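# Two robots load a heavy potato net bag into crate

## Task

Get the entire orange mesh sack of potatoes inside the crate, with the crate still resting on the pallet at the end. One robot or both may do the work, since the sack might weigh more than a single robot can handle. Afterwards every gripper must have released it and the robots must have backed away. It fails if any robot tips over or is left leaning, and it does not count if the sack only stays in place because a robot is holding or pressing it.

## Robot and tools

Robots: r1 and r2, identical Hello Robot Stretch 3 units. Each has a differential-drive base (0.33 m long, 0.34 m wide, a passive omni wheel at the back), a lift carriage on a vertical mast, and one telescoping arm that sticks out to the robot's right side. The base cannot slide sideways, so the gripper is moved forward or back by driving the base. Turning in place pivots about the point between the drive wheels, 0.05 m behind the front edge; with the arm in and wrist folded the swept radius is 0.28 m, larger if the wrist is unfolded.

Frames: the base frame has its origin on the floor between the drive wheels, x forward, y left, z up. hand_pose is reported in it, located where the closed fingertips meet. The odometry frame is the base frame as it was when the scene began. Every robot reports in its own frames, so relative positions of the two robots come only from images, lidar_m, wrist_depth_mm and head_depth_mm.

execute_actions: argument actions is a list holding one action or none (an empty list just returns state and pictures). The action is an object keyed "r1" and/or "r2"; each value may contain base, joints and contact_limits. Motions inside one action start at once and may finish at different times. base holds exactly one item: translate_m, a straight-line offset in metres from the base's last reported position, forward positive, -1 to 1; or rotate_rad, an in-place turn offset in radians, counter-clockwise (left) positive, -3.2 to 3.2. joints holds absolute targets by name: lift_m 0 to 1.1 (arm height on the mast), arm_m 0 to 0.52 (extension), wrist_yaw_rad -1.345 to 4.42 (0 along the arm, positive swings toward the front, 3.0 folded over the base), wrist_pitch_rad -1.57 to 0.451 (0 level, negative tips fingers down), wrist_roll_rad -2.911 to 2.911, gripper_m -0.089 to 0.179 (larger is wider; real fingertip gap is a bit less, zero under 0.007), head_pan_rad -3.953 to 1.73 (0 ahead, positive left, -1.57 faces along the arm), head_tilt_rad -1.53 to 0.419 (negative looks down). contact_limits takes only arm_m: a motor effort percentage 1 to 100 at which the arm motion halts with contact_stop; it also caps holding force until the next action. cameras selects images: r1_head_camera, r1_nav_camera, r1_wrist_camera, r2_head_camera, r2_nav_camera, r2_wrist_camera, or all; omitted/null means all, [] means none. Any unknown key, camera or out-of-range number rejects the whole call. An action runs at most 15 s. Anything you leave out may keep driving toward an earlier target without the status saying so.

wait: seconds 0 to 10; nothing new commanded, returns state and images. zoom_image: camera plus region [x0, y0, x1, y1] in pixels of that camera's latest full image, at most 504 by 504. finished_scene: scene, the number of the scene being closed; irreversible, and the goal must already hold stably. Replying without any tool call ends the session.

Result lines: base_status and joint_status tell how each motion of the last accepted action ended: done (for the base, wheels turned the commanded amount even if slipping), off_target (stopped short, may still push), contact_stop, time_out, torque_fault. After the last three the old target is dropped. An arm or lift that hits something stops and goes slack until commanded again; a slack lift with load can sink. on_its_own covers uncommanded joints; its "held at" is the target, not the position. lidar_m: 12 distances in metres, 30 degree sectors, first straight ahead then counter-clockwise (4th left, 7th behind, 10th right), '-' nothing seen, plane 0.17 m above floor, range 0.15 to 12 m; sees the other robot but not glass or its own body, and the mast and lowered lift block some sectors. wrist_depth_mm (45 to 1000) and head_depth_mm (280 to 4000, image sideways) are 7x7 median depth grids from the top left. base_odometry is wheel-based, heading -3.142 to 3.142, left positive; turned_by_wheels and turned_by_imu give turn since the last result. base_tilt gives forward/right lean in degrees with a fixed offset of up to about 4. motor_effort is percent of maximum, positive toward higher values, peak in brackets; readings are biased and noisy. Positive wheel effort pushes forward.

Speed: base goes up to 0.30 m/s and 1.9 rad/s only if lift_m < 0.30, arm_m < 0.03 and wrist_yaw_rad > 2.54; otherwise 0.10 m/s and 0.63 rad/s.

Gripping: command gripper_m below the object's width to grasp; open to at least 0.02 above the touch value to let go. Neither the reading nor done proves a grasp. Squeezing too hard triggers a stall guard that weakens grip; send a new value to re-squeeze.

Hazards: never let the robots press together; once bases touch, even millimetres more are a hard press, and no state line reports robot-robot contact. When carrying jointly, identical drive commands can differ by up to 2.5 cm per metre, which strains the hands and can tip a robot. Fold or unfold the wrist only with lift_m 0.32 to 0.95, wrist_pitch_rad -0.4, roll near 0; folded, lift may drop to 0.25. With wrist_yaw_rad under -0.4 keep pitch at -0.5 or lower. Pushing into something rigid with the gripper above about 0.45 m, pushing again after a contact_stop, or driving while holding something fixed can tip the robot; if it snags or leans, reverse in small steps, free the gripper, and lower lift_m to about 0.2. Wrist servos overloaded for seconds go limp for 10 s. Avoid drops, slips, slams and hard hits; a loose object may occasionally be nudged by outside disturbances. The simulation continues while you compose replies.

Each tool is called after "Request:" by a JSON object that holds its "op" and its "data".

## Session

Request:
{"op": "execute_actions", "data": {"actions": [], "cameras": ["r1_nav_camera","r2_nav_camera"]}}

Scene clock: 0.00 s.
r1.base_odometry: x=+0.000 y=+0.000 heading=+0.000 (m, m, rad; r1's odometry frame)
r1.turned_by_wheels: +0.000 (rad since the last result)
r1.turned_by_imu: +0.000 (rad since the last result)
r1.base_tilt: forward=+0.3 right=-1.6 (deg)
r1.lidar_m: 0.75 0.83 0.96 0.96 1.06 1.67 4.94 4.68 3.86 1.79 0.92 0.75
r1.head_depth_mm: 670 670 670 669 669 669 669 / 682 684 682 682 680 680 680 / 696 695 696 694 694 693 695 / 709 709 708 707 707 706 706 / 721 722 722 720 721 721 719 / 736 738 734 733 734 734 734 / 750 750 750 748 749 750 750
r1.base_status: not commanded
r1.joint_positions: lift_m=+0.462 arm_m=-0.003 wrist_yaw_rad=+2.849 wrist_pitch_rad=-0.551 wrist_roll_rad=-0.015 gripper_m=+0.037 head_pan_rad=-0.016 head_tilt_rad=+0.017
r1.joint_status: not commanded
r1.motor_effort: left_wheel=+0 right_wheel=+0 lift_m=+23 arm_m=+0 wrist_yaw_rad=+2 wrist_pitch_rad=+4 wrist_roll_rad=+0 gripper_m=+0 head_pan_rad=-1 head_tilt_rad=+2 (%)
r1.hand_pose: x=+0.0381 y=+0.0548 z=+0.4463 quat_wxyz=(+0.289, +0.696, +0.093, +0.651) (m; r1's base frame)
r1.wrist_depth_mm: - 875 934 962 978 - 757 / - 948 - - - - 767 / - - - - - - 803 / 898 959 946 921 925 923 778 / 790 - 765 787 775 772 742 / 669 649 - 661 - 664 662 / 588 584 587 592 582 585 587
r2.base_odometry: x=+0.000 y=+0.000 heading=+0.000 (m, m, rad; r2's odometry frame)
r2.turned_by_wheels: +0.000 (rad since the last result)
r2.turned_by_imu: +0.000 (rad since the last result)
r2.base_tilt: forward=-1.2 right=-0.7 (deg)
r2.lidar_m: 1.05 0.88 0.86 0.93 1.37 2.78 4.02 4.84 2.83 1.28 1.00 0.99
r2.head_depth_mm: 918 928 932 943 947 954 964 / 975 976 991 992 1004 1013 1022 / 1034 1041 1052 1056 1069 1081 1089 / 1096 1114 1124 1133 1141 1149 1167 / 1176 1186 1199 1205 1221 1239 1248 / 1193 1190 1188 1176 1170 1166 1162 / 1062 1056 1055 1046 1041 1038 1033
r2.base_status: not commanded
r2.joint_positions: lift_m=+0.596 arm_m=+0.000 wrist_yaw_rad=+2.930 wrist_pitch_rad=-0.416 wrist_roll_rad=-0.016 gripper_m=+0.037 head_pan_rad=+0.019 head_tilt_rad=-0.020
r2.joint_status: not commanded
r2.motor_effort: left_wheel=-1 right_wheel=+1 lift_m=+26 arm_m=-1 wrist_yaw_rad=+1 wrist_pitch_rad=+7 wrist_roll_rad=+0 gripper_m=+0 head_pan_rad=-1 head_tilt_rad=+1 (%)
r2.hand_pose: x=+0.0260 y=+0.0747 z=+0.6094 quat_wxyz=(+0.218, +0.698, +0.074, +0.678) (m; r2's base frame)
r2.wrist_depth_mm: - - - 896 807 729 678 / - - - 977 862 782 711 / - - - - 954 855 755 / - - - - - 902 813 / - 972 - - - 973 850 / 852 877 - 887 934 840 894 / 745 738 755 754 721 765 754
pictures: r1_nav_camera (sideways: a quarter turn counterclockwise sets it upright), r2_nav_camera (sideways: a quarter turn counterclockwise sets it upright)
Images, in order (width x height): r1_nav_camera 672x504, r2_nav_camera 672x504.

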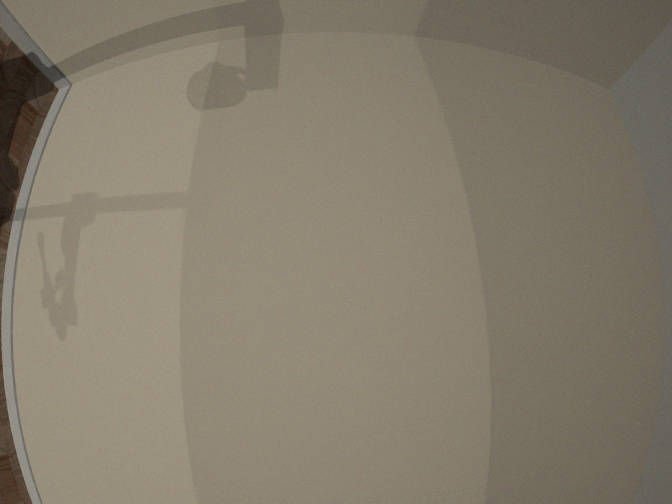

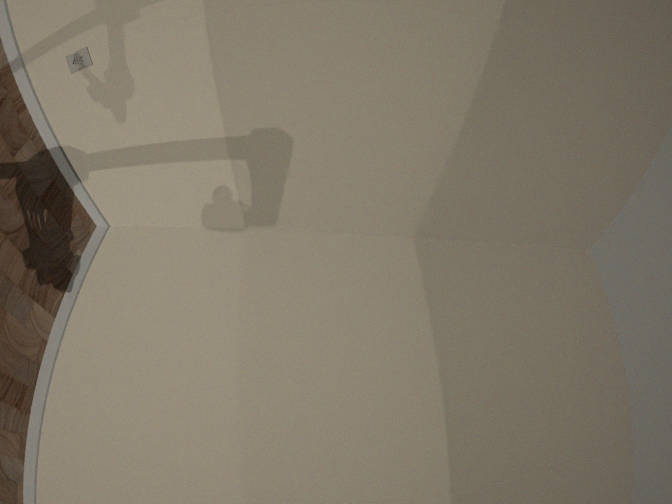

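Request:
{"op": "execute_actions", "data": {"actions": [{"r1":{"joints":{"head_pan_rad":-2.6,"head_tilt_rad":-0.4,"lift_m":0.28,"wrist_yaw_rad":3.0,"wrist_pitch_rad":-0.4}},"r2":{"joints":{"head_pan_rad":-2.8,"head_tilt_rad":-0.4,"lift_m":0.28,"wrist_yaw_rad":3.0,"wrist_pitch_rad":-0.4}}}], "cameras": ["r1_head_camera","r1_nav_camera","r2_head_camera","r2_nav_camera"]}}

Scene clock: 3.80 s.
r1.base_odometry: x=+0.000 y=+0.000 heading=+0.000 (m, m, rad; r1's odometry frame)
r1.turned_by_wheels: +0.000 (rad since the last result)
r1.turned_by_imu: +0.000 (rad since the last result)
r1.base_tilt: forward=+0.5 right=-1.6 (deg)
r1.lidar_m: 0.75 0.83 0.96 0.96 1.06 1.67 4.93 4.69 3.84 1.79 0.92 0.75
r1.head_depth_mm: - - - 3259 2191 1681 1341 / - - - 3190 2181 1673 1335 / - - - 3151 2160 1659 1335 / - - - 3114 2141 1634 1321 / - - - 3068 2135 1623 1315 / 3758 - - 3032 2096 1609 1303 / 3483 3727 - 2989 2101 1599 1300
r1.base_status: not commanded
r1.joint_positions: lift_m=+0.280 arm_m=-0.003 wrist_yaw_rad=+2.997 wrist_pitch_rad=-0.422 wrist_roll_rad=-0.015 gripper_m=+0.037 head_pan_rad=-2.593 head_tilt_rad=-0.395
r1.joint_status: all done
r1.motor_effort: left_wheel=+0(0) right_wheel=+0(0) lift_m=+18(19) arm_m=+0(0) wrist_yaw_rad=+4(5) wrist_pitch_rad=+7(7) wrist_roll_rad=+1(0) gripper_m=+0(0) head_pan_rad=-4(45) head_tilt_rad=-3(35) (%)
r1.hand_pose: x=+0.0110 y=+0.0794 z=+0.2921 quat_wxyz=(+0.197, +0.695, +0.099, +0.684) (m; r1's base frame)
r1.wrist_depth_mm: 933 - 897 915 930 920 890 / - - 975 988 987 993 921 / - - - - - - 917 / 803 793 777 788 774 789 767 / 626 634 660 615 622 616 618 / 527 527 - 543 - 515 509 / 453 - - - 437 436 436
r2.base_odometry: x=+0.000 y=+0.000 heading=+0.000 (m, m, rad; r2's odometry frame)
r2.turned_by_wheels: +0.000 (rad since the last result)
r2.turned_by_imu: +0.001 (rad since the last result)
r2.base_tilt: forward=-1.1 right=-0.8 (deg)
r2.lidar_m: 1.06 0.88 0.87 0.93 1.37 2.78 4.03 4.85 2.82 1.28 1.00 0.99
r2.head_depth_mm: 3962 - - 3305 2310 1781 1446 / - - - 3337 2316 1776 1448 / - - - 3401 2342 1781 1457 / - - - 3383 2333 1802 1452 / - - - 3433 2356 1795 1453 / - - - 3428 2350 1804 1457 / - - - 3448 2369 1808 1463
r2.base_status: not commanded
r2.joint_positions: lift_m=+0.280 arm_m=+0.000 wrist_yaw_rad=+2.997 wrist_pitch_rad=-0.416 wrist_roll_rad=-0.016 gripper_m=+0.037 head_pan_rad=-2.793 head_tilt_rad=-0.395
r2.joint_status: all done
r2.motor_effort: left_wheel=-1(0) right_wheel=+0(0) lift_m=+21(23) arm_m=-1(1) wrist_yaw_rad=+2(3) wrist_pitch_rad=+9(10) wrist_roll_rad=+0(0) gripper_m=+0(0) head_pan_rad=-4(55) head_tilt_rad=-1(25) (%)
r2.hand_pose: x=+0.0112 y=+0.0774 z=+0.2934 quat_wxyz=(+0.195, +0.695, +0.097, +0.685) (m; r2's base frame)
r2.wrist_depth_mm: - - - 954 817 727 645 / - - - - 889 781 688 / 867 875 897 923 887 854 743 / 693 683 701 698 709 700 731 / 572 574 - 592 603 586 587 / 477 494 - 512 503 497 493 / - - - - 415 427 426
pictures: r1_head_camera (sideways: a quarter turn clockwise sets it upright), r1_nav_camera (sideways: a quarter turn counterclockwise sets it upright), r2_head_camera (sideways: a quarter turn clockwise sets it upright), r2_nav_camera (sideways: a quarter turn counterclockwise sets it upright)
Images, in order (width x height): r1_head_camera 896x504, r1_nav_camera 672x504, r2_head_camera 896x504, r2_nav_camera 672x504.

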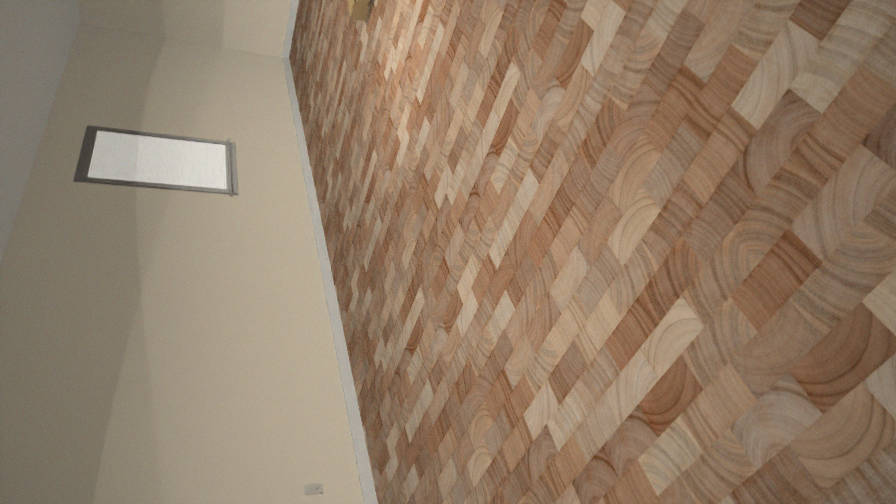

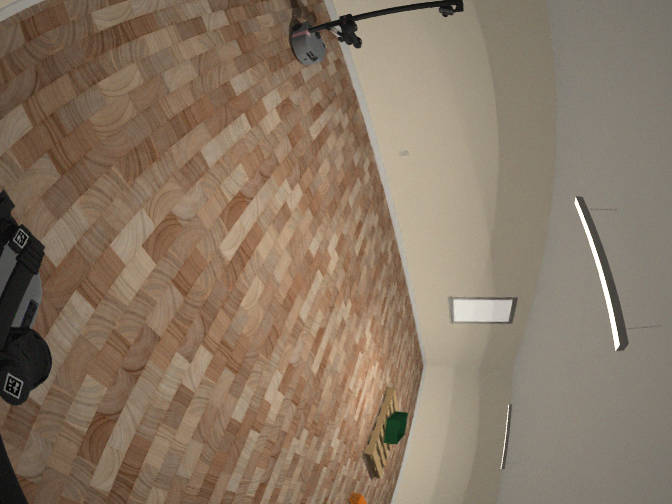

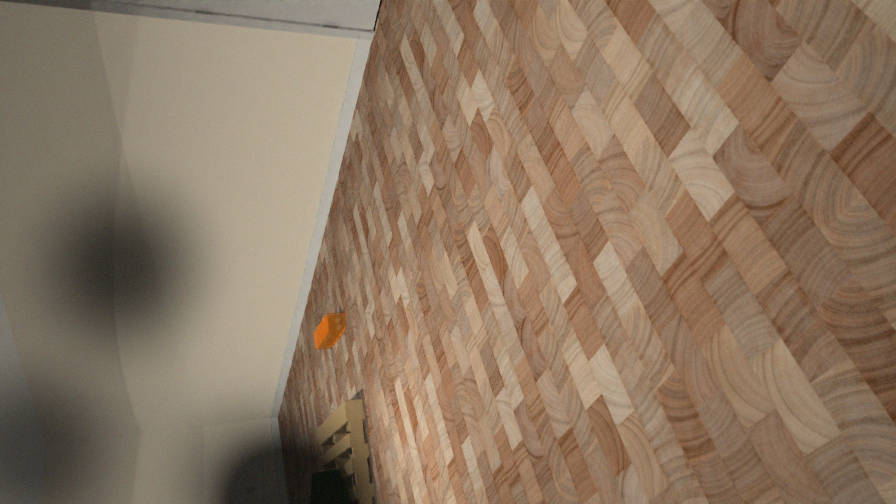

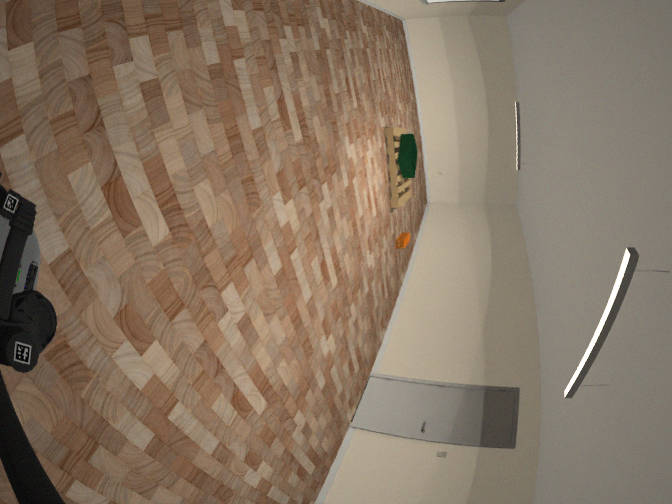

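Request:
{"op": "execute_actions", "data": {"actions": [{"r1":{"base":{"rotate_rad":-0.2},"joints":{"head_pan_rad":-2.95}},"r2":{"base":{"rotate_rad":0.35},"joints":{"head_pan_rad":-2.85}}}], "cameras": []}}

Request:
{"op": "execute_actions", "data": {"actions": [{"r1":{"base":{"translate_m":-1.0}},"r2":{"base":{"translate_m":-1.0}}}], "cameras": []}}

Request:
{"op": "execute_actions", "data": {"actions": [{"r1":{"base":{"translate_m":-1.0}},"r2":{"base":{"translate_m":-1.0}}}], "cameras": ["r1_head_camera"]}}

Request:
{"op": "execute_actions", "data": {"actions": [{"r1":{"base":{"translate_m":-1.0},"joints":{"head_pan_rad":-2.85,"head_tilt_rad":-0.6}},"r2":{"base":{"translate_m":-1.0},"joints":{"head_pan_rad":-2.75,"head_tilt_rad":-0.55}}}], "cameras": ["r1_head_camera","r1_nav_camera","r2_head_camera","r2_nav_camera"]}}

Scene clock: 5.87 s.
r1.base_odometry: x=+0.000 y=+0.000 heading=-0.200 (m, m, rad; r1's odometry frame)
r1.turned_by_wheels: -0.200 (rad since the last result)
r1.turned_by_imu: -0.201 (rad since the last result)
r1.base_tilt: forward=+0.2 right=-1.7 (deg)
r1.lidar_m: 0.75 0.77 1.00 0.95 0.98 1.32 3.41 4.95 4.01 2.66 1.09 0.78
r1.head_depth_mm: - - - 3236 2211 1659 1346 / - - - 3187 2198 1650 1336 / - - - 3161 2157 1636 1330 / - - - 3098 2127 1634 1323 / - - - 3062 2109 1621 1310 / - - - 3041 2108 1614 1305 / - - - 3018 2089 1600 1295
r1.base_status: done
r1.joint_positions: lift_m=+0.280 arm_m=-0.003 wrist_yaw_rad=+2.997 wrist_pitch_rad=-0.422 wrist_roll_rad=-0.015 gripper_m=+0.037 head_pan_rad=-2.943 head_tilt_rad=-0.395
r1.joint_status: all done
r1.motor_effort: left_wheel=+6(13) right_wheel=-5(11) lift_m=+18(18) arm_m=+0(0) wrist_yaw_rad=+3(4) wrist_pitch_rad=+7(7) wrist_roll_rad=+0(1) gripper_m=-1(0) head_pan_rad=-4(34) head_tilt_rad=-2(3) (%)
r1.hand_pose: x=+0.0110 y=+0.0794 z=+0.2921 quat_wxyz=(+0.197, +0.695, +0.099, +0.684) (m; r1's base frame)
r1.wrist_depth_mm: 823 - 884 915 977 991 736 / 864 - 952 995 - - 752 / 915 - 978 - - 991 750 / 774 808 813 790 789 767 730 / 646 632 662 622 630 616 619 / 525 521 - 539 - 516 511 / 450 - - - 444 440 441
r2.base_odometry: x=+0.000 y=+0.000 heading=+0.350 (m, m, rad; r2's odometry frame)
r2.turned_by_wheels: +0.350 (rad since the last result)
r2.turned_by_imu: +0.347 (rad since the last result)
r2.base_tilt: forward=-1.1 right=-0.8 (deg)
r2.lidar_m: 0.92 0.86 0.88 1.14 2.64 3.81 4.96 4.83 1.52 1.05 0.99 1.01
r2.head_depth_mm: - - - 3301 2314 1764 1443 / - - - 3317 2324 1766 1446 / - - - 3393 2335 1779 1439 / - - - 3376 2314 1794 1451 / - - - 3391 2344 1800 1456 / - - - 3416 2354 1794 1460 / - - - 3459 2379 1796 1459
r2.base_status: done
r2.joint_positions: lift_m=+0.280 arm_m=+0.000 wrist_yaw_rad=+2.997 wrist_pitch_rad=-0.416 wrist_roll_rad=-0.016 gripper_m=+0.037 head_pan_rad=-2.843 head_tilt_rad=-0.396
r2.joint_status: all done
r2.motor_effort: left_wheel=-7(15) right_wheel=+5(12) lift_m=+22(21) arm_m=-1(1) wrist_yaw_rad=+1(2) wrist_pitch_rad=+9(9) wrist_roll_rad=+0(0) gripper_m=+0(0) head_pan_rad=-5(15) head_tilt_rad=-2(2) (%)
r2.hand_pose: x=+0.0111 y=+0.0774 z=+0.2934 quat_wxyz=(+0.195, +0.695, +0.098, +0.685) (m; r2's base frame)
r2.wrist_depth_mm: - - - - 954 757 644 / - - - - - 829 660 / 902 893 905 936 918 851 702 / 711 686 700 699 705 718 684 / 570 579 - 581 595 590 594 / 478 509 - 517 508 486 495 / - - - - 414 428 428
pictures: none
No camera images: the call's "cameras" was empty. Leave "cameras" out to get every camera's image.

Scene clock: 10.87 s.
r1.base_odometry: x=-0.980 y=+0.198 heading=-0.199 (m, m, rad; r1's odometry frame)
r1.turned_by_wheels: +0.000 (rad since the last result)
r1.turned_by_imu: -0.006 (rad since the last result)
r1.base_tilt: forward=+0.5 right=-1.7 (deg)
r1.lidar_m: 1.75 1.36 0.97 0.93 0.95 1.25 3.22 3.97 4.04 2.12 2.58 1.84
r1.head_depth_mm: - - - 3244 2221 1670 1345 / - - - 3191 2177 1657 1335 / - - - 3173 2175 1646 1330 / - - - 3083 2151 1637 1314 / - - - 3074 2115 1628 1311 / - - - 3022 2093 1608 1303 / - - - 2961 2081 1595 1296
r1.base_status: done
r1.joint_positions: lift_m=+0.280 arm_m=-0.003 wrist_yaw_rad=+2.998 wrist_pitch_rad=-0.421 wrist_roll_rad=-0.015 gripper_m=+0.037 head_pan_rad=-2.943 head_tilt_rad=-0.396
r1.joint_status: not commanded
r1.motor_effort: left_wheel=+6(11) right_wheel=-5(11) lift_m=+18(18) arm_m=+0(0) wrist_yaw_rad=+2(3) wrist_pitch_rad=+7(7) wrist_roll_rad=+0(1) gripper_m=+1(0) head_pan_rad=-3(5) head_tilt_rad=-1(3) (%)
r1.hand_pose: x=+0.0109 y=+0.0795 z=+0.2922 quat_wxyz=(+0.197, +0.695, +0.099, +0.685) (m; r1's base frame)
r1.wrist_depth_mm: 776 - 849 877 959 - - / 832 - 931 976 - - - / 880 - - 992 - - - / 800 791 788 783 762 790 787 / 640 624 656 624 637 619 615 / 524 526 - 544 - 518 508 / 447 - - - 446 439 441
r2.base_odometry: x=-0.940 y=-0.342 heading=+0.349 (m, m, rad; r2's odometry frame)
r2.turned_by_wheels: +0.000 (rad since the last result)
r2.turned_by_imu: +0.002 (rad since the last result)
r2.base_tilt: forward=-1.2 right=-0.8 (deg)
r2.lidar_m: 1.79 1.69 1.72 2.24 2.40 3.26 4.20 3.91 2.39 1.64 1.55 1.58
r2.head_depth_mm: - - - 3303 2304 1771 1451 / - - - 3380 2324 1791 1440 / - - - 3312 2335 1789 1444 / - - - 3337 2335 1793 1448 / - - - 3371 2358 1775 1451 / - - - 3349 2386 1780 1452 / - - - 3440 2351 1797 1445
r2.base_status: done
r2.joint_positions: lift_m=+0.280 arm_m=+0.000 wrist_yaw_rad=+2.997 wrist_pitch_rad=-0.416 wrist_roll_rad=-0.016 gripper_m=+0.037 head_pan_rad=-2.843 head_tilt_rad=-0.396
r2.joint_status: not commanded
r2.motor_effort: left_wheel=-7(18) right_wheel=+5(9) lift_m=+22(22) arm_m=-1(1) wrist_yaw_rad=+1(2) wrist_pitch_rad=+9(9) wrist_roll_rad=+0(0) gripper_m=+1(0) head_pan_rad=-5(4) head_tilt_rad=-3(2) (%)
r2.hand_pose: x=+0.0110 y=+0.0774 z=+0.2934 quat_wxyz=(+0.195, +0.695, +0.098, +0.685) (m; r2's base frame)
r2.wrist_depth_mm: - - - - - - - / - - - - - - - / 904 907 914 930 915 927 946 / 719 686 713 710 726 710 690 / 574 568 - 593 593 589 578 / 478 504 - 522 508 493 493 / - - - - 413 433 429
pictures: none
No camera images: the call's "cameras" was empty. Leave "cameras" out to get every camera's image.

Scene clock: 15.87 s.
r1.base_odometry: x=-1.960 y=+0.396 heading=-0.199 (m, m, rad; r1's odometry frame)
r1.turned_by_wheels: +0.000 (rad since the last result)
r1.turned_by_imu: -0.006 (rad since the last result)
r1.base_tilt: forward=+0.6 right=-1.5 (deg)
r1.lidar_m: 2.76 1.32 0.90 0.87 0.89 1.21 3.03 3.08 4.09 1.61 4.00 2.90
r1.head_depth_mm: - - - 3253 2215 1672 1339 / - - - 3184 2191 1659 1332 / - - - 3141 2158 1641 1328 / - - - 3081 2140 1641 1318 / - - - 2931 2116 1620 1319 / - - - 2820 2117 1614 1304 / - - - 2961 2070 1607 1299
r1.base_status: done
r1.joint_positions: lift_m=+0.280 arm_m=-0.003 wrist_yaw_rad=+2.998 wrist_pitch_rad=-0.421 wrist_roll_rad=-0.015 gripper_m=+0.037 head_pan_rad=-2.943 head_tilt_rad=-0.396
r1.joint_status: not commanded
r1.motor_effort: left_wheel=+6(11) right_wheel=-5(12) lift_m=+18(18) arm_m=+0(0) wrist_yaw_rad=+2(3) wrist_pitch_rad=+7(7) wrist_roll_rad=+0(0) gripper_m=-1(0) head_pan_rad=-4(4) head_tilt_rad=-2(2) (%)
r1.hand_pose: x=+0.0109 y=+0.0796 z=+0.2923 quat_wxyz=(+0.197, +0.695, +0.099, +0.685) (m; r1's base frame)
r1.wrist_depth_mm: 730 - 796 850 920 974 - / 805 - 876 909 - - - / 839 - 929 988 - - - / 793 781 797 790 774 770 768 / 631 636 660 632 643 618 618 / 524 525 - 540 - 521 513 / 446 - - - 443 445 442
r2.base_odometry: x=-1.879 y=-0.685 heading=+0.349 (m, m, rad; r2's odometry frame)
r2.turned_by_wheels: +0.000 (rad since the last result)
r2.turned_by_imu: +0.002 (rad since the last result)
r2.base_tilt: forward=-1.1 right=-0.8 (deg)
r2.lidar_m: 2.66 2.50 2.56 2.80 1.74 2.67 3.48 2.98 3.25 2.24 2.11 2.15
r2.head_depth_mm: 3700 3900 - 3293 2296 1768 1441 / - - - 3291 2315 1781 1450 / - - - 3417 2325 1794 1441 / - - - 3306 2303 1786 1451 / - - - 3129 2331 1794 1459 / - - - 3103 2334 1808 1464 / - - - 3177 2363 1797 1455
r2.base_status: done
r2.joint_positions: lift_m=+0.280 arm_m=+0.000 wrist_yaw_rad=+2.998 wrist_pitch_rad=-0.416 wrist_roll_rad=-0.016 gripper_m=+0.037 head_pan_rad=-2.843 head_tilt_rad=-0.396
r2.joint_status: not commanded
r2.motor_effort: left_wheel=-7(17) right_wheel=+5(9) lift_m=+22(22) arm_m=-1(1) wrist_yaw_rad=+1(1) wrist_pitch_rad=+9(9) wrist_roll_rad=+0(0) gripper_m=+0(0) head_pan_rad=-5(5) head_tilt_rad=-2(2) (%)
r2.hand_pose: x=+0.0110 y=+0.0774 z=+0.2934 quat_wxyz=(+0.195, +0.695, +0.098, +0.685) (m; r2's base frame)
r2.wrist_depth_mm: - - - - - - - / - - - - - - - / 932 908 898 947 939 954 920 / 713 709 694 707 720 728 713 / 570 570 - 575 592 575 598 / 482 499 - 514 503 495 495 / - - - - 413 436 426
pictures: r1_head_camera (sideways: a quarter turn clockwise sets it upright)
Images, in order (width x height): r1_head_camera 896x504.

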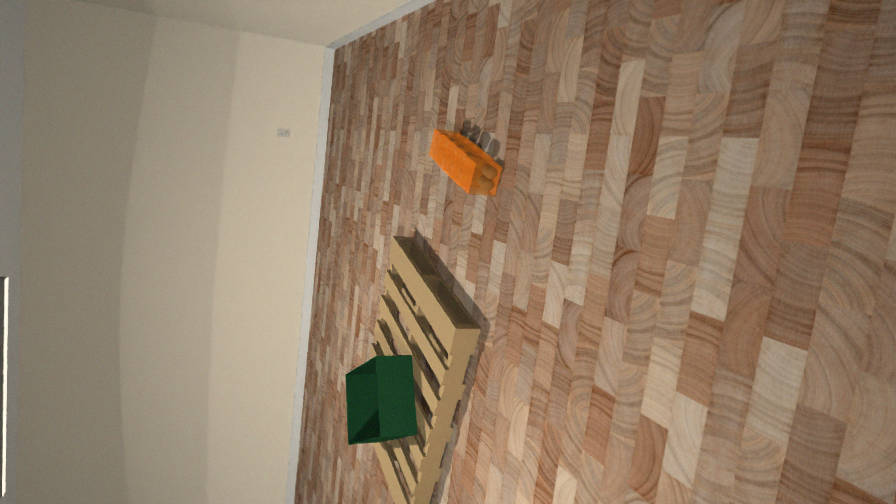

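Scene clock: 20.87 s.
r1.base_odometry: x=-2.941 y=+0.594 heading=-0.199 (m, m, rad; r1's odometry frame)
r1.turned_by_wheels: +0.000 (rad since the last result)
r1.turned_by_imu: -0.006 (rad since the last result)
r1.base_tilt: forward=+0.3 right=-1.6 (deg)
r1.lidar_m: 3.77 1.23 0.89 0.84 0.87 1.15 2.81 2.21 4.15 3.91 1.16 3.98
r1.head_depth_mm: - - 3193 2261 1750 1410 1197 / - - 3158 2133 1737 1411 1193 / - - 3117 2220 1719 1403 1185 / - - 3100 2202 1694 1398 1175 / - - 2832 2126 1698 1389 1178 / - - 2736 2044 1684 1381 1169 / - - 2646 2053 1663 1378 1164
r1.base_status: done
r1.joint_positions: lift_m=+0.280 arm_m=-0.003 wrist_yaw_rad=+2.998 wrist_pitch_rad=-0.421 wrist_roll_rad=-0.015 gripper_m=+0.037 head_pan_rad=-2.857 head_tilt_rad=-0.593
r1.joint_status: all done
r1.motor_effort: left_wheel=+6(12) right_wheel=-5(12) lift_m=+18(18) arm_m=+0(0) wrist_yaw_rad=+2(3) wrist_pitch_rad=+8(7) wrist_roll_rad=+0(0) gripper_m=+0(0) head_pan_rad=+3(14) head_tilt_rad=-3(26) (%)
r1.hand_pose: x=+0.0109 y=+0.0796 z=+0.2923 quat_wxyz=(+0.197, +0.695, +0.099, +0.685) (m; r1's base frame)
r1.wrist_depth_mm: 702 - 781 823 840 893 964 / 753 - 845 907 919 985 - / 816 - 914 951 998 - - / 783 800 787 780 782 780 776 / 624 632 649 627 627 612 614 / 522 522 - 544 - 518 513 / 451 - - - 445 439 445
r2.base_odometry: x=-2.819 y=-1.026 heading=+0.349 (m, m, rad; r2's odometry frame)
r2.turned_by_wheels: +0.000 (rad since the last result)
r2.turned_by_imu: +0.001 (rad since the last result)
r2.base_tilt: forward=-1.2 right=-0.9 (deg)
r2.lidar_m: 3.53 3.32 3.19 2.18 2.08 1.27 2.76 2.15 4.09 2.84 2.67 2.72
r2.head_depth_mm: 3376 3511 3373 2497 1902 1544 1303 / 3940 - 3584 2472 1906 1550 1307 / - - 3606 2511 1914 1546 1303 / - - 3660 2472 1920 1539 1304 / - - 3636 2256 1916 1557 1304 / - - 3593 2265 1927 1555 1305 / - - 3643 2259 1928 1557 1299
r2.base_status: done
r2.joint_positions: lift_m=+0.280 arm_m=+0.000 wrist_yaw_rad=+2.998 wrist_pitch_rad=-0.416 wrist_roll_rad=-0.016 gripper_m=+0.037 head_pan_rad=-2.757 head_tilt_rad=-0.544
r2.joint_status: all done
r2.motor_effort: left_wheel=-7(17) right_wheel=+4(8) lift_m=+22(22) arm_m=-1(1) wrist_yaw_rad=+2(2) wrist_pitch_rad=+9(9) wrist_roll_rad=+0(0) gripper_m=+0(0) head_pan_rad=+4(18) head_tilt_rad=-3(18) (%)
r2.hand_pose: x=+0.0110 y=+0.0774 z=+0.2934 quat_wxyz=(+0.195, +0.695, +0.098, +0.685) (m; r2's base frame)
r2.wrist_depth_mm: - - - - - - - / - - - - - - - / 877 914 898 924 944 982 928 / 706 708 720 709 717 737 724 / 579 574 - 578 605 570 577 / 486 502 - 518 516 492 494 / - - - - 414 432 429
pictures: r1_head_camera (sideways: a quarter turn clockwise sets it upright), r1_nav_camera (sideways: a quarter turn counterclockwise sets it upright), r2_head_camera (sideways: a quarter turn clockwise sets it upright), r2_nav_camera (sideways: a quarter turn counterclockwise sets it upright)
Images, in order (width x height): r1_head_camera 896x504, r1_nav_camera 672x504, r2_head_camera 896x504, r2_nav_camera 672x504.

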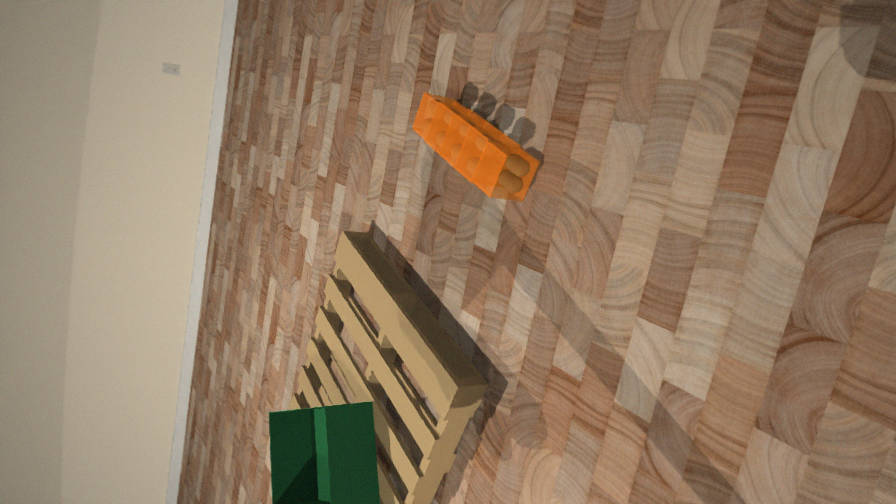

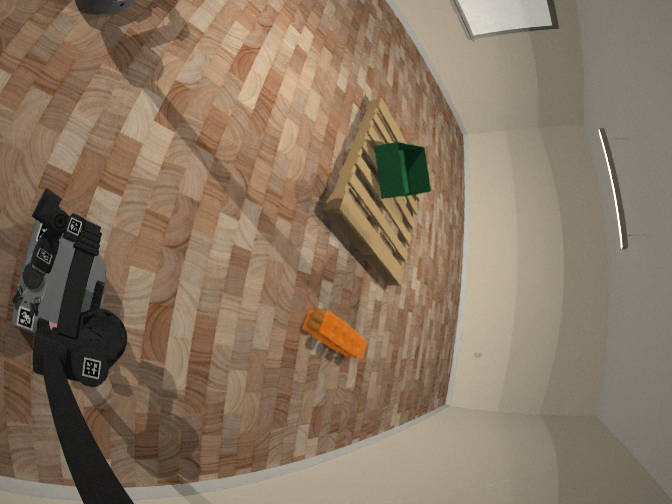

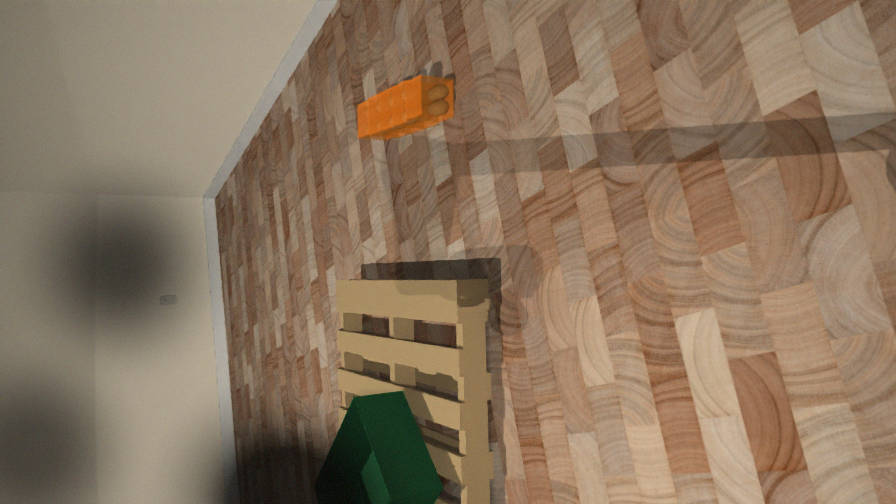

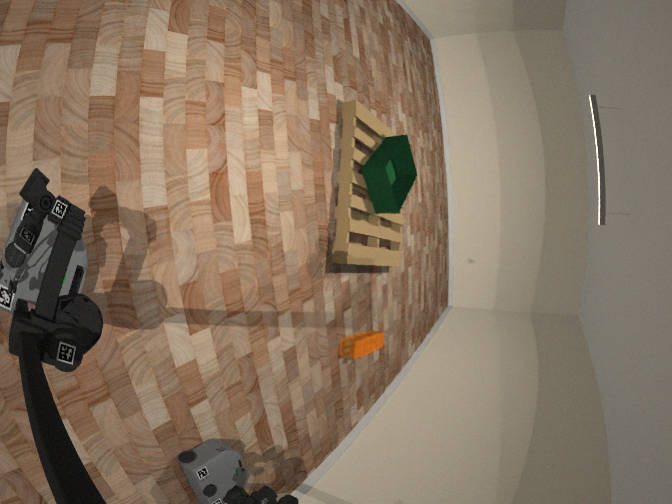

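Request:
{"op": "execute_actions", "data": {"actions": []}}

Scene clock: 21.50 s.
r1.base_odometry: x=-2.941 y=+0.594 heading=-0.199 (m, m, rad; r1's odometry frame)
r1.turned_by_wheels: +0.000 (rad since the last result)
r1.turned_by_imu: +0.000 (rad since the last result)
r1.base_tilt: forward=+0.5 right=-1.5 (deg)
r1.lidar_m: 3.77 1.23 0.89 0.84 0.87 1.15 2.81 2.21 4.15 3.92 1.16 3.99
r1.head_depth_mm: - - 3217 2245 1747 1423 1196 / - - 3132 2138 1727 1412 1190 / - - 3123 2195 1725 1400 1184 / - - 3052 2181 1706 1398 1179 / - - 2805 2132 1700 1385 1177 / - - 2740 2028 1678 1378 1165 / - - 2675 2062 1660 1371 1159
r1.base_status: done
r1.joint_positions: lift_m=+0.280 arm_m=-0.003 wrist_yaw_rad=+2.998 wrist_pitch_rad=-0.421 wrist_roll_rad=-0.015 gripper_m=+0.037 head_pan_rad=-2.857 head_tilt_rad=-0.593
r1.joint_status: all done
r1.motor_effort: left_wheel=+6(12) right_wheel=-5(12) lift_m=+18(18) arm_m=+0(0) wrist_yaw_rad=+2(3) wrist_pitch_rad=+6(7) wrist_roll_rad=+1(0) gripper_m=+0(0) head_pan_rad=+3(14) head_tilt_rad=-4(26) (%)
r1.hand_pose: x=+0.0109 y=+0.0796 z=+0.2923 quat_wxyz=(+0.197, +0.695, +0.099, +0.685) (m; r1's base frame)
r1.wrist_depth_mm: 720 - 786 815 848 910 952 / 758 - 858 887 946 994 - / 809 - 893 920 988 - - / 799 809 792 788 799 784 771 / 648 636 659 627 625 617 613 / 530 523 - 539 - 511 513 / 456 - - - 443 441 441
r2.base_odometry: x=-2.819 y=-1.026 heading=+0.349 (m, m, rad; r2's odometry frame)
r2.turned_by_wheels: +0.000 (rad since the last result)
r2.turned_by_imu: +0.000 (rad since the last result)
r2.base_tilt: forward=-1.2 right=-0.9 (deg)
r2.lidar_m: 3.54 3.32 3.16 2.18 2.08 1.27 2.76 2.15 4.11 2.83 2.67 2.73
r2.head_depth_mm: 3311 3536 3415 2517 1903 1553 1298 / 3938 - 3584 2505 1915 1553 1298 / - - 3623 2511 1945 1552 1308 / - - 3666 2489 1906 1551 1308 / - - 3619 2277 1927 1548 1311 / - - 3672 2273 1919 1558 1310 / - - 3659 2260 1926 1552 1305
r2.base_status: done
r2.joint_positions: lift_m=+0.280 arm_m=+0.000 wrist_yaw_rad=+2.998 wrist_pitch_rad=-0.416 wrist_roll_rad=-0.016 gripper_m=+0.037 head_pan_rad=-2.757 head_tilt_rad=-0.544
r2.joint_status: all done
r2.motor_effort: left_wheel=-7(17) right_wheel=+5(8) lift_m=+22(22) arm_m=-1(1) wrist_yaw_rad=+1(2) wrist_pitch_rad=+9(9) wrist_roll_rad=+0(0) gripper_m=+0(0) head_pan_rad=+5(18) head_tilt_rad=-3(18) (%)
r2.hand_pose: x=+0.0110 y=+0.0774 z=+0.2934 quat_wxyz=(+0.195, +0.695, +0.098, +0.685) (m; r2's base frame)
r2.wrist_depth_mm: - - - - - - - / - - - - - - - / 927 943 884 931 918 917 962 / 701 689 710 715 729 721 732 / 576 572 - 589 600 587 580 / 480 497 - 520 502 496 492 / - - - - 414 424 430
pictures: r1_head_camera (sideways: a quarter turn clockwise sets it upright), r1_nav_camera (sideways: a quarter turn counterclockwise sets it upright), r1_wrist_camera, r2_head_camera (sideways: a quarter turn clockwise sets it upright), r2_nav_camera (sideways: a quarter turn counterclockwise sets it upright), r2_wrist_camera
Images, in order (width x height): r1_head_camera 896x504, r1_nav_camera 672x504, r1_wrist_camera 644x364, r2_head_camera 896x504, r2_nav_camera 672x504, r2_wrist_camera 644x364.

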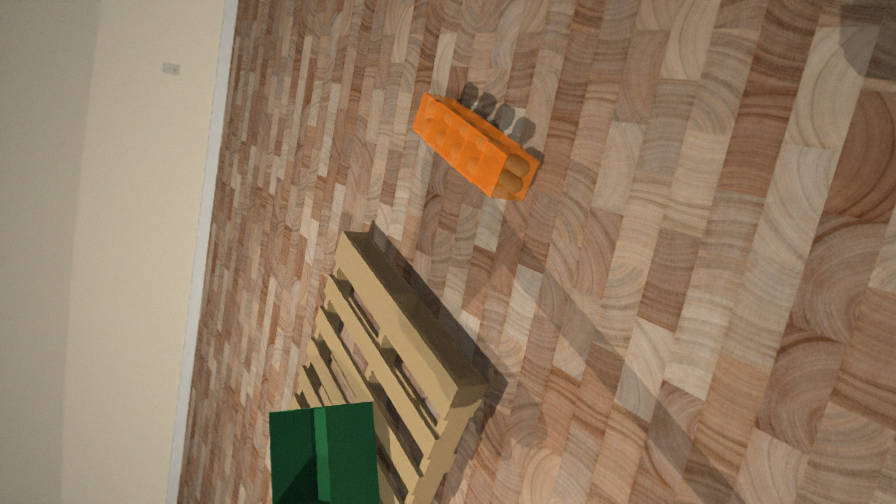

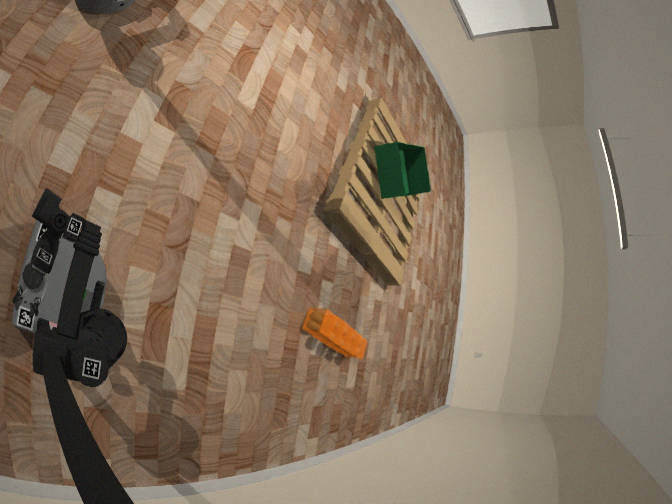

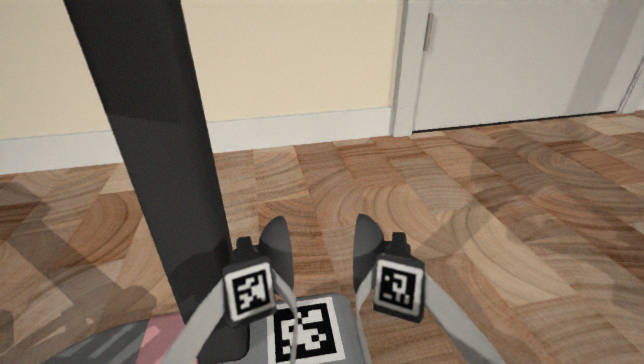

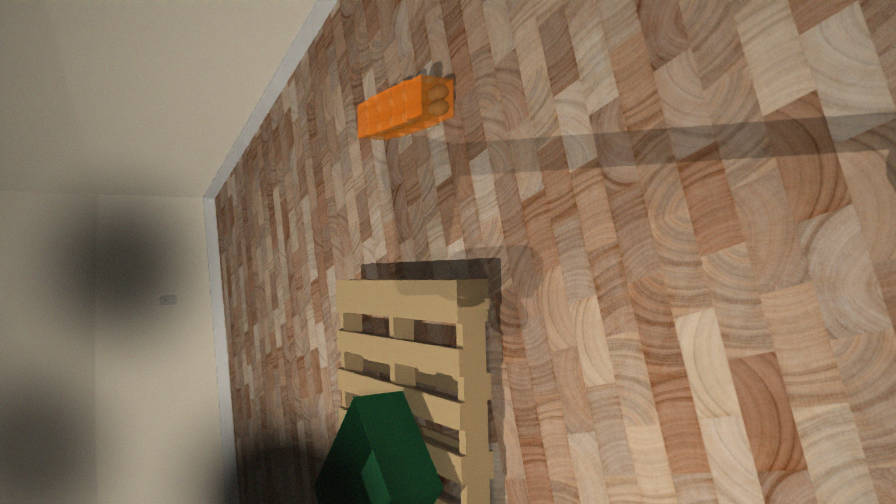

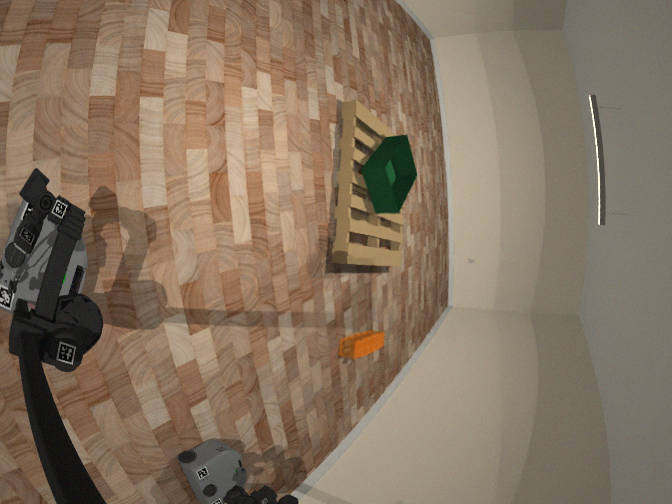

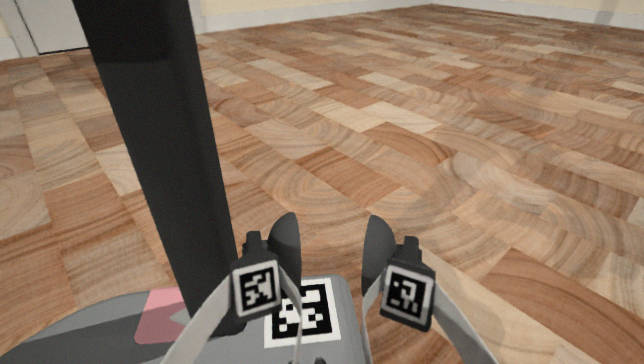

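Request:
{"op": "zoom_image", "data": {"camera": "r1_head_camera", "region": [380, 60, 580, 240]}}

Request:
{"op": "zoom_image", "data": {"camera": "r2_nav_camera", "region": [300, 80, 460, 380]}}

Region (380, 60, 580, 240) of r1_head_camera's 896x504 image, scaled by 2.520, with more detail than that image has; it fills the top 454 rows of this view, and the rest is white.

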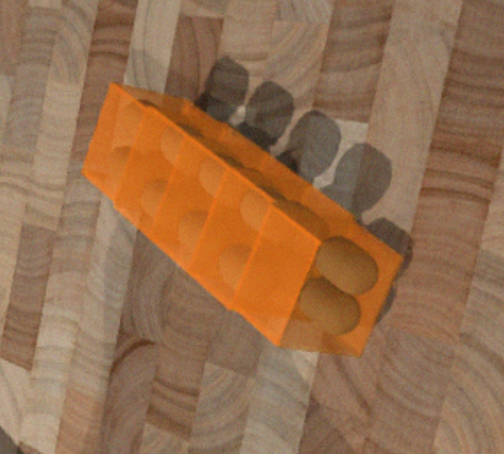

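Region (300, 80, 460, 380) of r2_nav_camera's 672x504 image, scaled by 1.680, with more detail than that image has; it fills the left 269 columns of this view, and the rest is white.

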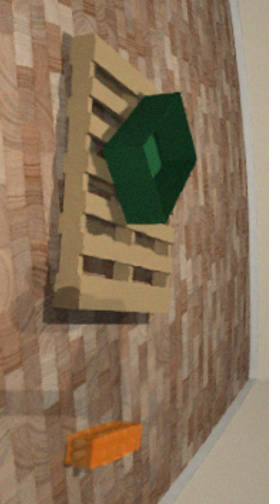

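Request:
{"op": "execute_actions", "data": {"actions": [{"r1":{"base":{"rotate_rad":-0.152}},"r2":{"base":{"translate_m":-0.1}}}], "cameras": []}}

Request:
{"op": "execute_actions", "data": {"actions": [{"r1":{"base":{"translate_m":-1.0},"joints":{"head_pan_rad":-2.6,"head_tilt_rad":-0.9}},"r2":{"base":{"translate_m":-1.0},"joints":{"head_pan_rad":-2.75,"head_tilt_rad":-0.8}}}], "cameras": ["r1_head_camera","r2_head_camera","r1_nav_camera"]}}

Scene clock: 25.87 s.
r1.base_odometry: x=-2.941 y=+0.594 heading=-0.351 (m, m, rad; r1's odometry frame)
r1.turned_by_wheels: -0.152 (rad since the last result)
r1.turned_by_imu: -0.152 (rad since the last result)
r1.base_tilt: forward=+0.4 right=-1.5 (deg)
r1.lidar_m: 3.77 1.48 0.91 0.84 0.85 1.01 1.91 2.21 2.22 3.93 1.08 4.25
r1.head_depth_mm: 3791 3590 3001 2250 1746 1416 1198 / - - 3136 2222 1729 1406 1190 / - - 3100 2129 1720 1406 1183 / - - 3053 2101 1703 1400 1179 / - - 3028 2180 1697 1388 1173 / - - 2986 2115 1672 1382 1169 / - - 2752 2007 1662 1371 1158
r1.base_status: done
r1.joint_positions: lift_m=+0.280 arm_m=-0.003 wrist_yaw_rad=+2.998 wrist_pitch_rad=-0.421 wrist_roll_rad=-0.015 gripper_m=+0.037 head_pan_rad=-2.857 head_tilt_rad=-0.593
r1.joint_status: not commanded
r1.motor_effort: left_wheel=+6(14) right_wheel=-5(10) lift_m=+18(18) arm_m=+0(0) wrist_yaw_rad=+3(3) wrist_pitch_rad=+7(7) wrist_roll_rad=+0(0) gripper_m=+0(0) head_pan_rad=+3(4) head_tilt_rad=-4(4) (%)
r1.hand_pose: x=+0.0109 y=+0.0796 z=+0.2923 quat_wxyz=(+0.197, +0.695, +0.099, +0.685) (m; r1's base frame)
r1.wrist_depth_mm: 659 - 792 838 927 - - / 712 - 844 907 - - - / 760 - 903 969 - - - / 782 797 786 791 786 765 778 / 629 629 654 619 634 616 629 / 524 522 - 534 - 518 518 / 451 - - - 442 439 442
r2.base_odometry: x=-2.913 y=-1.061 heading=+0.349 (m, m, rad; r2's odometry frame)
r2.turned_by_wheels: +0.000 (rad since the last result)
r2.turned_by_imu: +0.001 (rad since the last result)
r2.base_tilt: forward=-1.0 right=-0.8 (deg)
r2.lidar_m: 3.59 3.40 3.11 2.13 2.03 1.19 2.69 2.07 2.52 2.88 2.72 2.79
r2.head_depth_mm: 3232 3376 3400 2496 1906 1543 1298 / 3799 - 3588 2434 1910 1552 1309 / - - 3605 2529 1910 1553 1305 / - - 3596 2496 1916 1557 1303 / - - 3640 2388 1932 1554 1308 / - - 3651 2378 1917 1558 1308 / - - 3603 2212 1925 1563 1312
r2.base_status: done
r2.joint_positions: lift_m=+0.280 arm_m=+0.000 wrist_yaw_rad=+2.998 wrist_pitch_rad=-0.416 wrist_roll_rad=-0.016 gripper_m=+0.037 head_pan_rad=-2.757 head_tilt_rad=-0.544
r2.joint_status: not commanded
r2.motor_effort: left_wheel=-7(17) right_wheel=+5(9) lift_m=+22(22) arm_m=-1(1) wrist_yaw_rad=+2(2) wrist_pitch_rad=+9(9) wrist_roll_rad=+0(0) gripper_m=+0(0) head_pan_rad=+4(5) head_tilt_rad=-2(2) (%)
r2.hand_pose: x=+0.0110 y=+0.0774 z=+0.2934 quat_wxyz=(+0.195, +0.695, +0.098, +0.685) (m; r2's base frame)
r2.wrist_depth_mm: - - - - - - - / - - - - - - - / 884 890 902 906 910 911 963 / 719 692 706 715 730 714 709 / 563 580 - 586 603 577 584 / 487 514 - 518 504 489 493 / - - - - 415 430 429
pictures: none
No camera images: the call's "cameras" was empty. Leave "cameras" out to get every camera's image.

Scene clock: 30.87 s.
r1.base_odometry: x=-3.880 y=+0.937 heading=-0.351 (m, m, rad; r1's odometry frame)
r1.turned_by_wheels: +0.000 (rad since the last result)
r1.turned_by_imu: -0.006 (rad since the last result)
r1.base_tilt: forward=+0.4 right=-1.6 (deg)
r1.lidar_m: 4.75 1.18 0.72 0.64 0.64 0.77 1.43 4.03 1.60 1.75 0.93 0.83
r1.head_depth_mm: 3093 2372 1930 1617 1401 1229 1099 / 3109 2378 1925 1617 1390 1229 - / 3071 2339 1902 1599 1389 1221 - / 2994 2315 1887 1589 1349 1215 - / 2961 2299 1844 1583 1326 1209 - / 2980 2280 1748 1578 1367 1201 1110 / 2920 2280 1699 1560 1361 1199 1070
r1.base_status: done
r1.joint_positions: lift_m=+0.280 arm_m=-0.003 wrist_yaw_rad=+2.998 wrist_pitch_rad=-0.421 wrist_roll_rad=-0.015 gripper_m=+0.037 head_pan_rad=-2.607 head_tilt_rad=-0.889
r1.joint_status: all done
r1.motor_effort: left_wheel=+6(10) right_wheel=-5(12) lift_m=+18(18) arm_m=+0(0) wrist_yaw_rad=+3(2) wrist_pitch_rad=+6(7) wrist_roll_rad=+1(0) gripper_m=+0(1) head_pan_rad=+3(27) head_tilt_rad=-5(33) (%)
r1.hand_pose: x=+0.0109 y=+0.0796 z=+0.2923 quat_wxyz=(+0.197, +0.695, +0.099, +0.685) (m; r1's base frame)
r1.wrist_depth_mm: 520 - 595 660 727 825 948 / 544 - 663 708 797 924 - / 586 - 701 783 859 964 - / 607 650 739 804 791 768 762 / 622 639 662 624 632 615 612 / 520 523 - 537 - 517 510 / 453 - - - 443 441 441
r2.base_odometry: x=-3.853 y=-1.402 heading=+0.348 (m, m, rad; r2's odometry frame)
r2.turned_by_wheels: +0.000 (rad since the last result)
r2.turned_by_imu: +0.002 (rad since the last result)
r2.base_tilt: forward=-1.2 right=-0.9 (deg)
r2.lidar_m: 4.36 4.23 2.22 1.55 1.47 0.92 1.94 4.45 1.47 3.49 3.28 3.34
r2.head_depth_mm: 2393 2522 2216 1805 1499 1330 1169 / 2836 2752 2221 1814 1531 1322 1189 / 3442 2835 2218 1724 1530 1327 1170 / - 2839 2227 1810 1535 1326 1165 / - 2879 2200 1805 1527 1319 1167 / 3901 2871 2141 1815 1534 1320 1167 / 3821 2840 2063 1685 1466 1324 1169
r2.base_status: done
r2.joint_positions: lift_m=+0.280 arm_m=+0.000 wrist_yaw_rad=+2.998 wrist_pitch_rad=-0.416 wrist_roll_rad=-0.016 gripper_m=+0.037 head_pan_rad=-2.757 head_tilt_rad=-0.791
r2.joint_status: all done
r2.motor_effort: left_wheel=-7(16) right_wheel=+6(9) lift_m=+22(22) arm_m=-1(1) wrist_yaw_rad=+2(2) wrist_pitch_rad=+9(9) wrist_roll_rad=+0(0) gripper_m=+0(0) head_pan_rad=+4(4) head_tilt_rad=-4(21) (%)
r2.hand_pose: x=+0.0110 y=+0.0774 z=+0.2934 quat_wxyz=(+0.195, +0.695, +0.098, +0.685) (m; r2's base frame)
r2.wrist_depth_mm: - - - - - - - / - - - - - - - / 896 898 927 913 928 936 919 / 692 708 706 709 715 712 722 / 576 569 - 584 596 580 598 / 484 494 - 534 507 492 496 / - - - - 415 428 434
pictures: r1_head_camera (sideways: a quarter turn clockwise sets it upright), r1_nav_camera (sideways: a quarter turn counterclockwise sets it upright), r2_head_camera (sideways: a quarter turn clockwise sets it upright)
Images, in order (width x height): r1_head_camera 896x504, r1_nav_camera 672x504, r2_head_camera 896x504.

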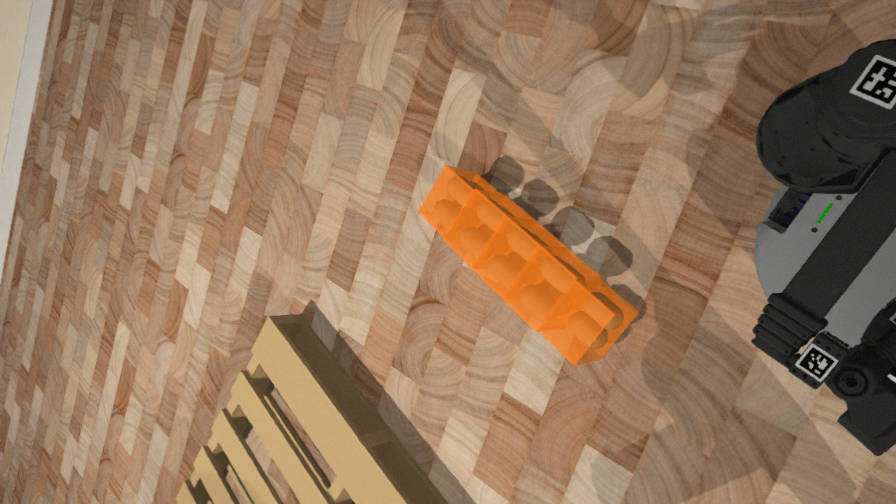

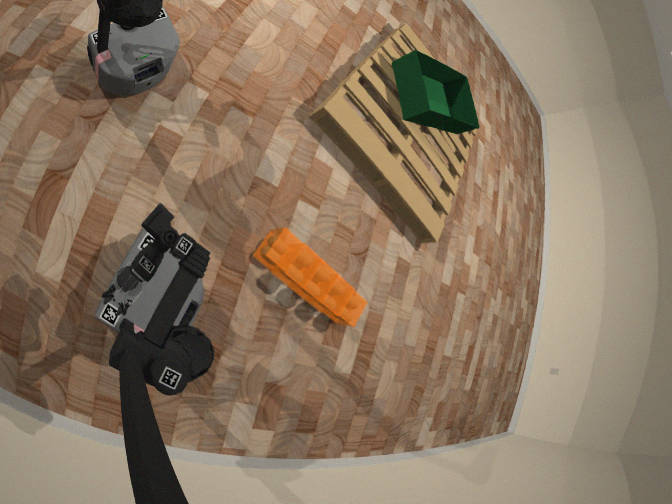

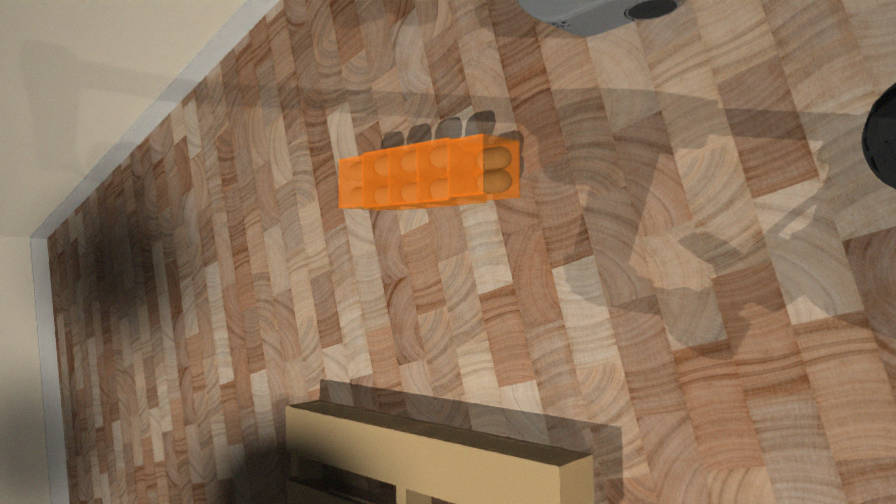

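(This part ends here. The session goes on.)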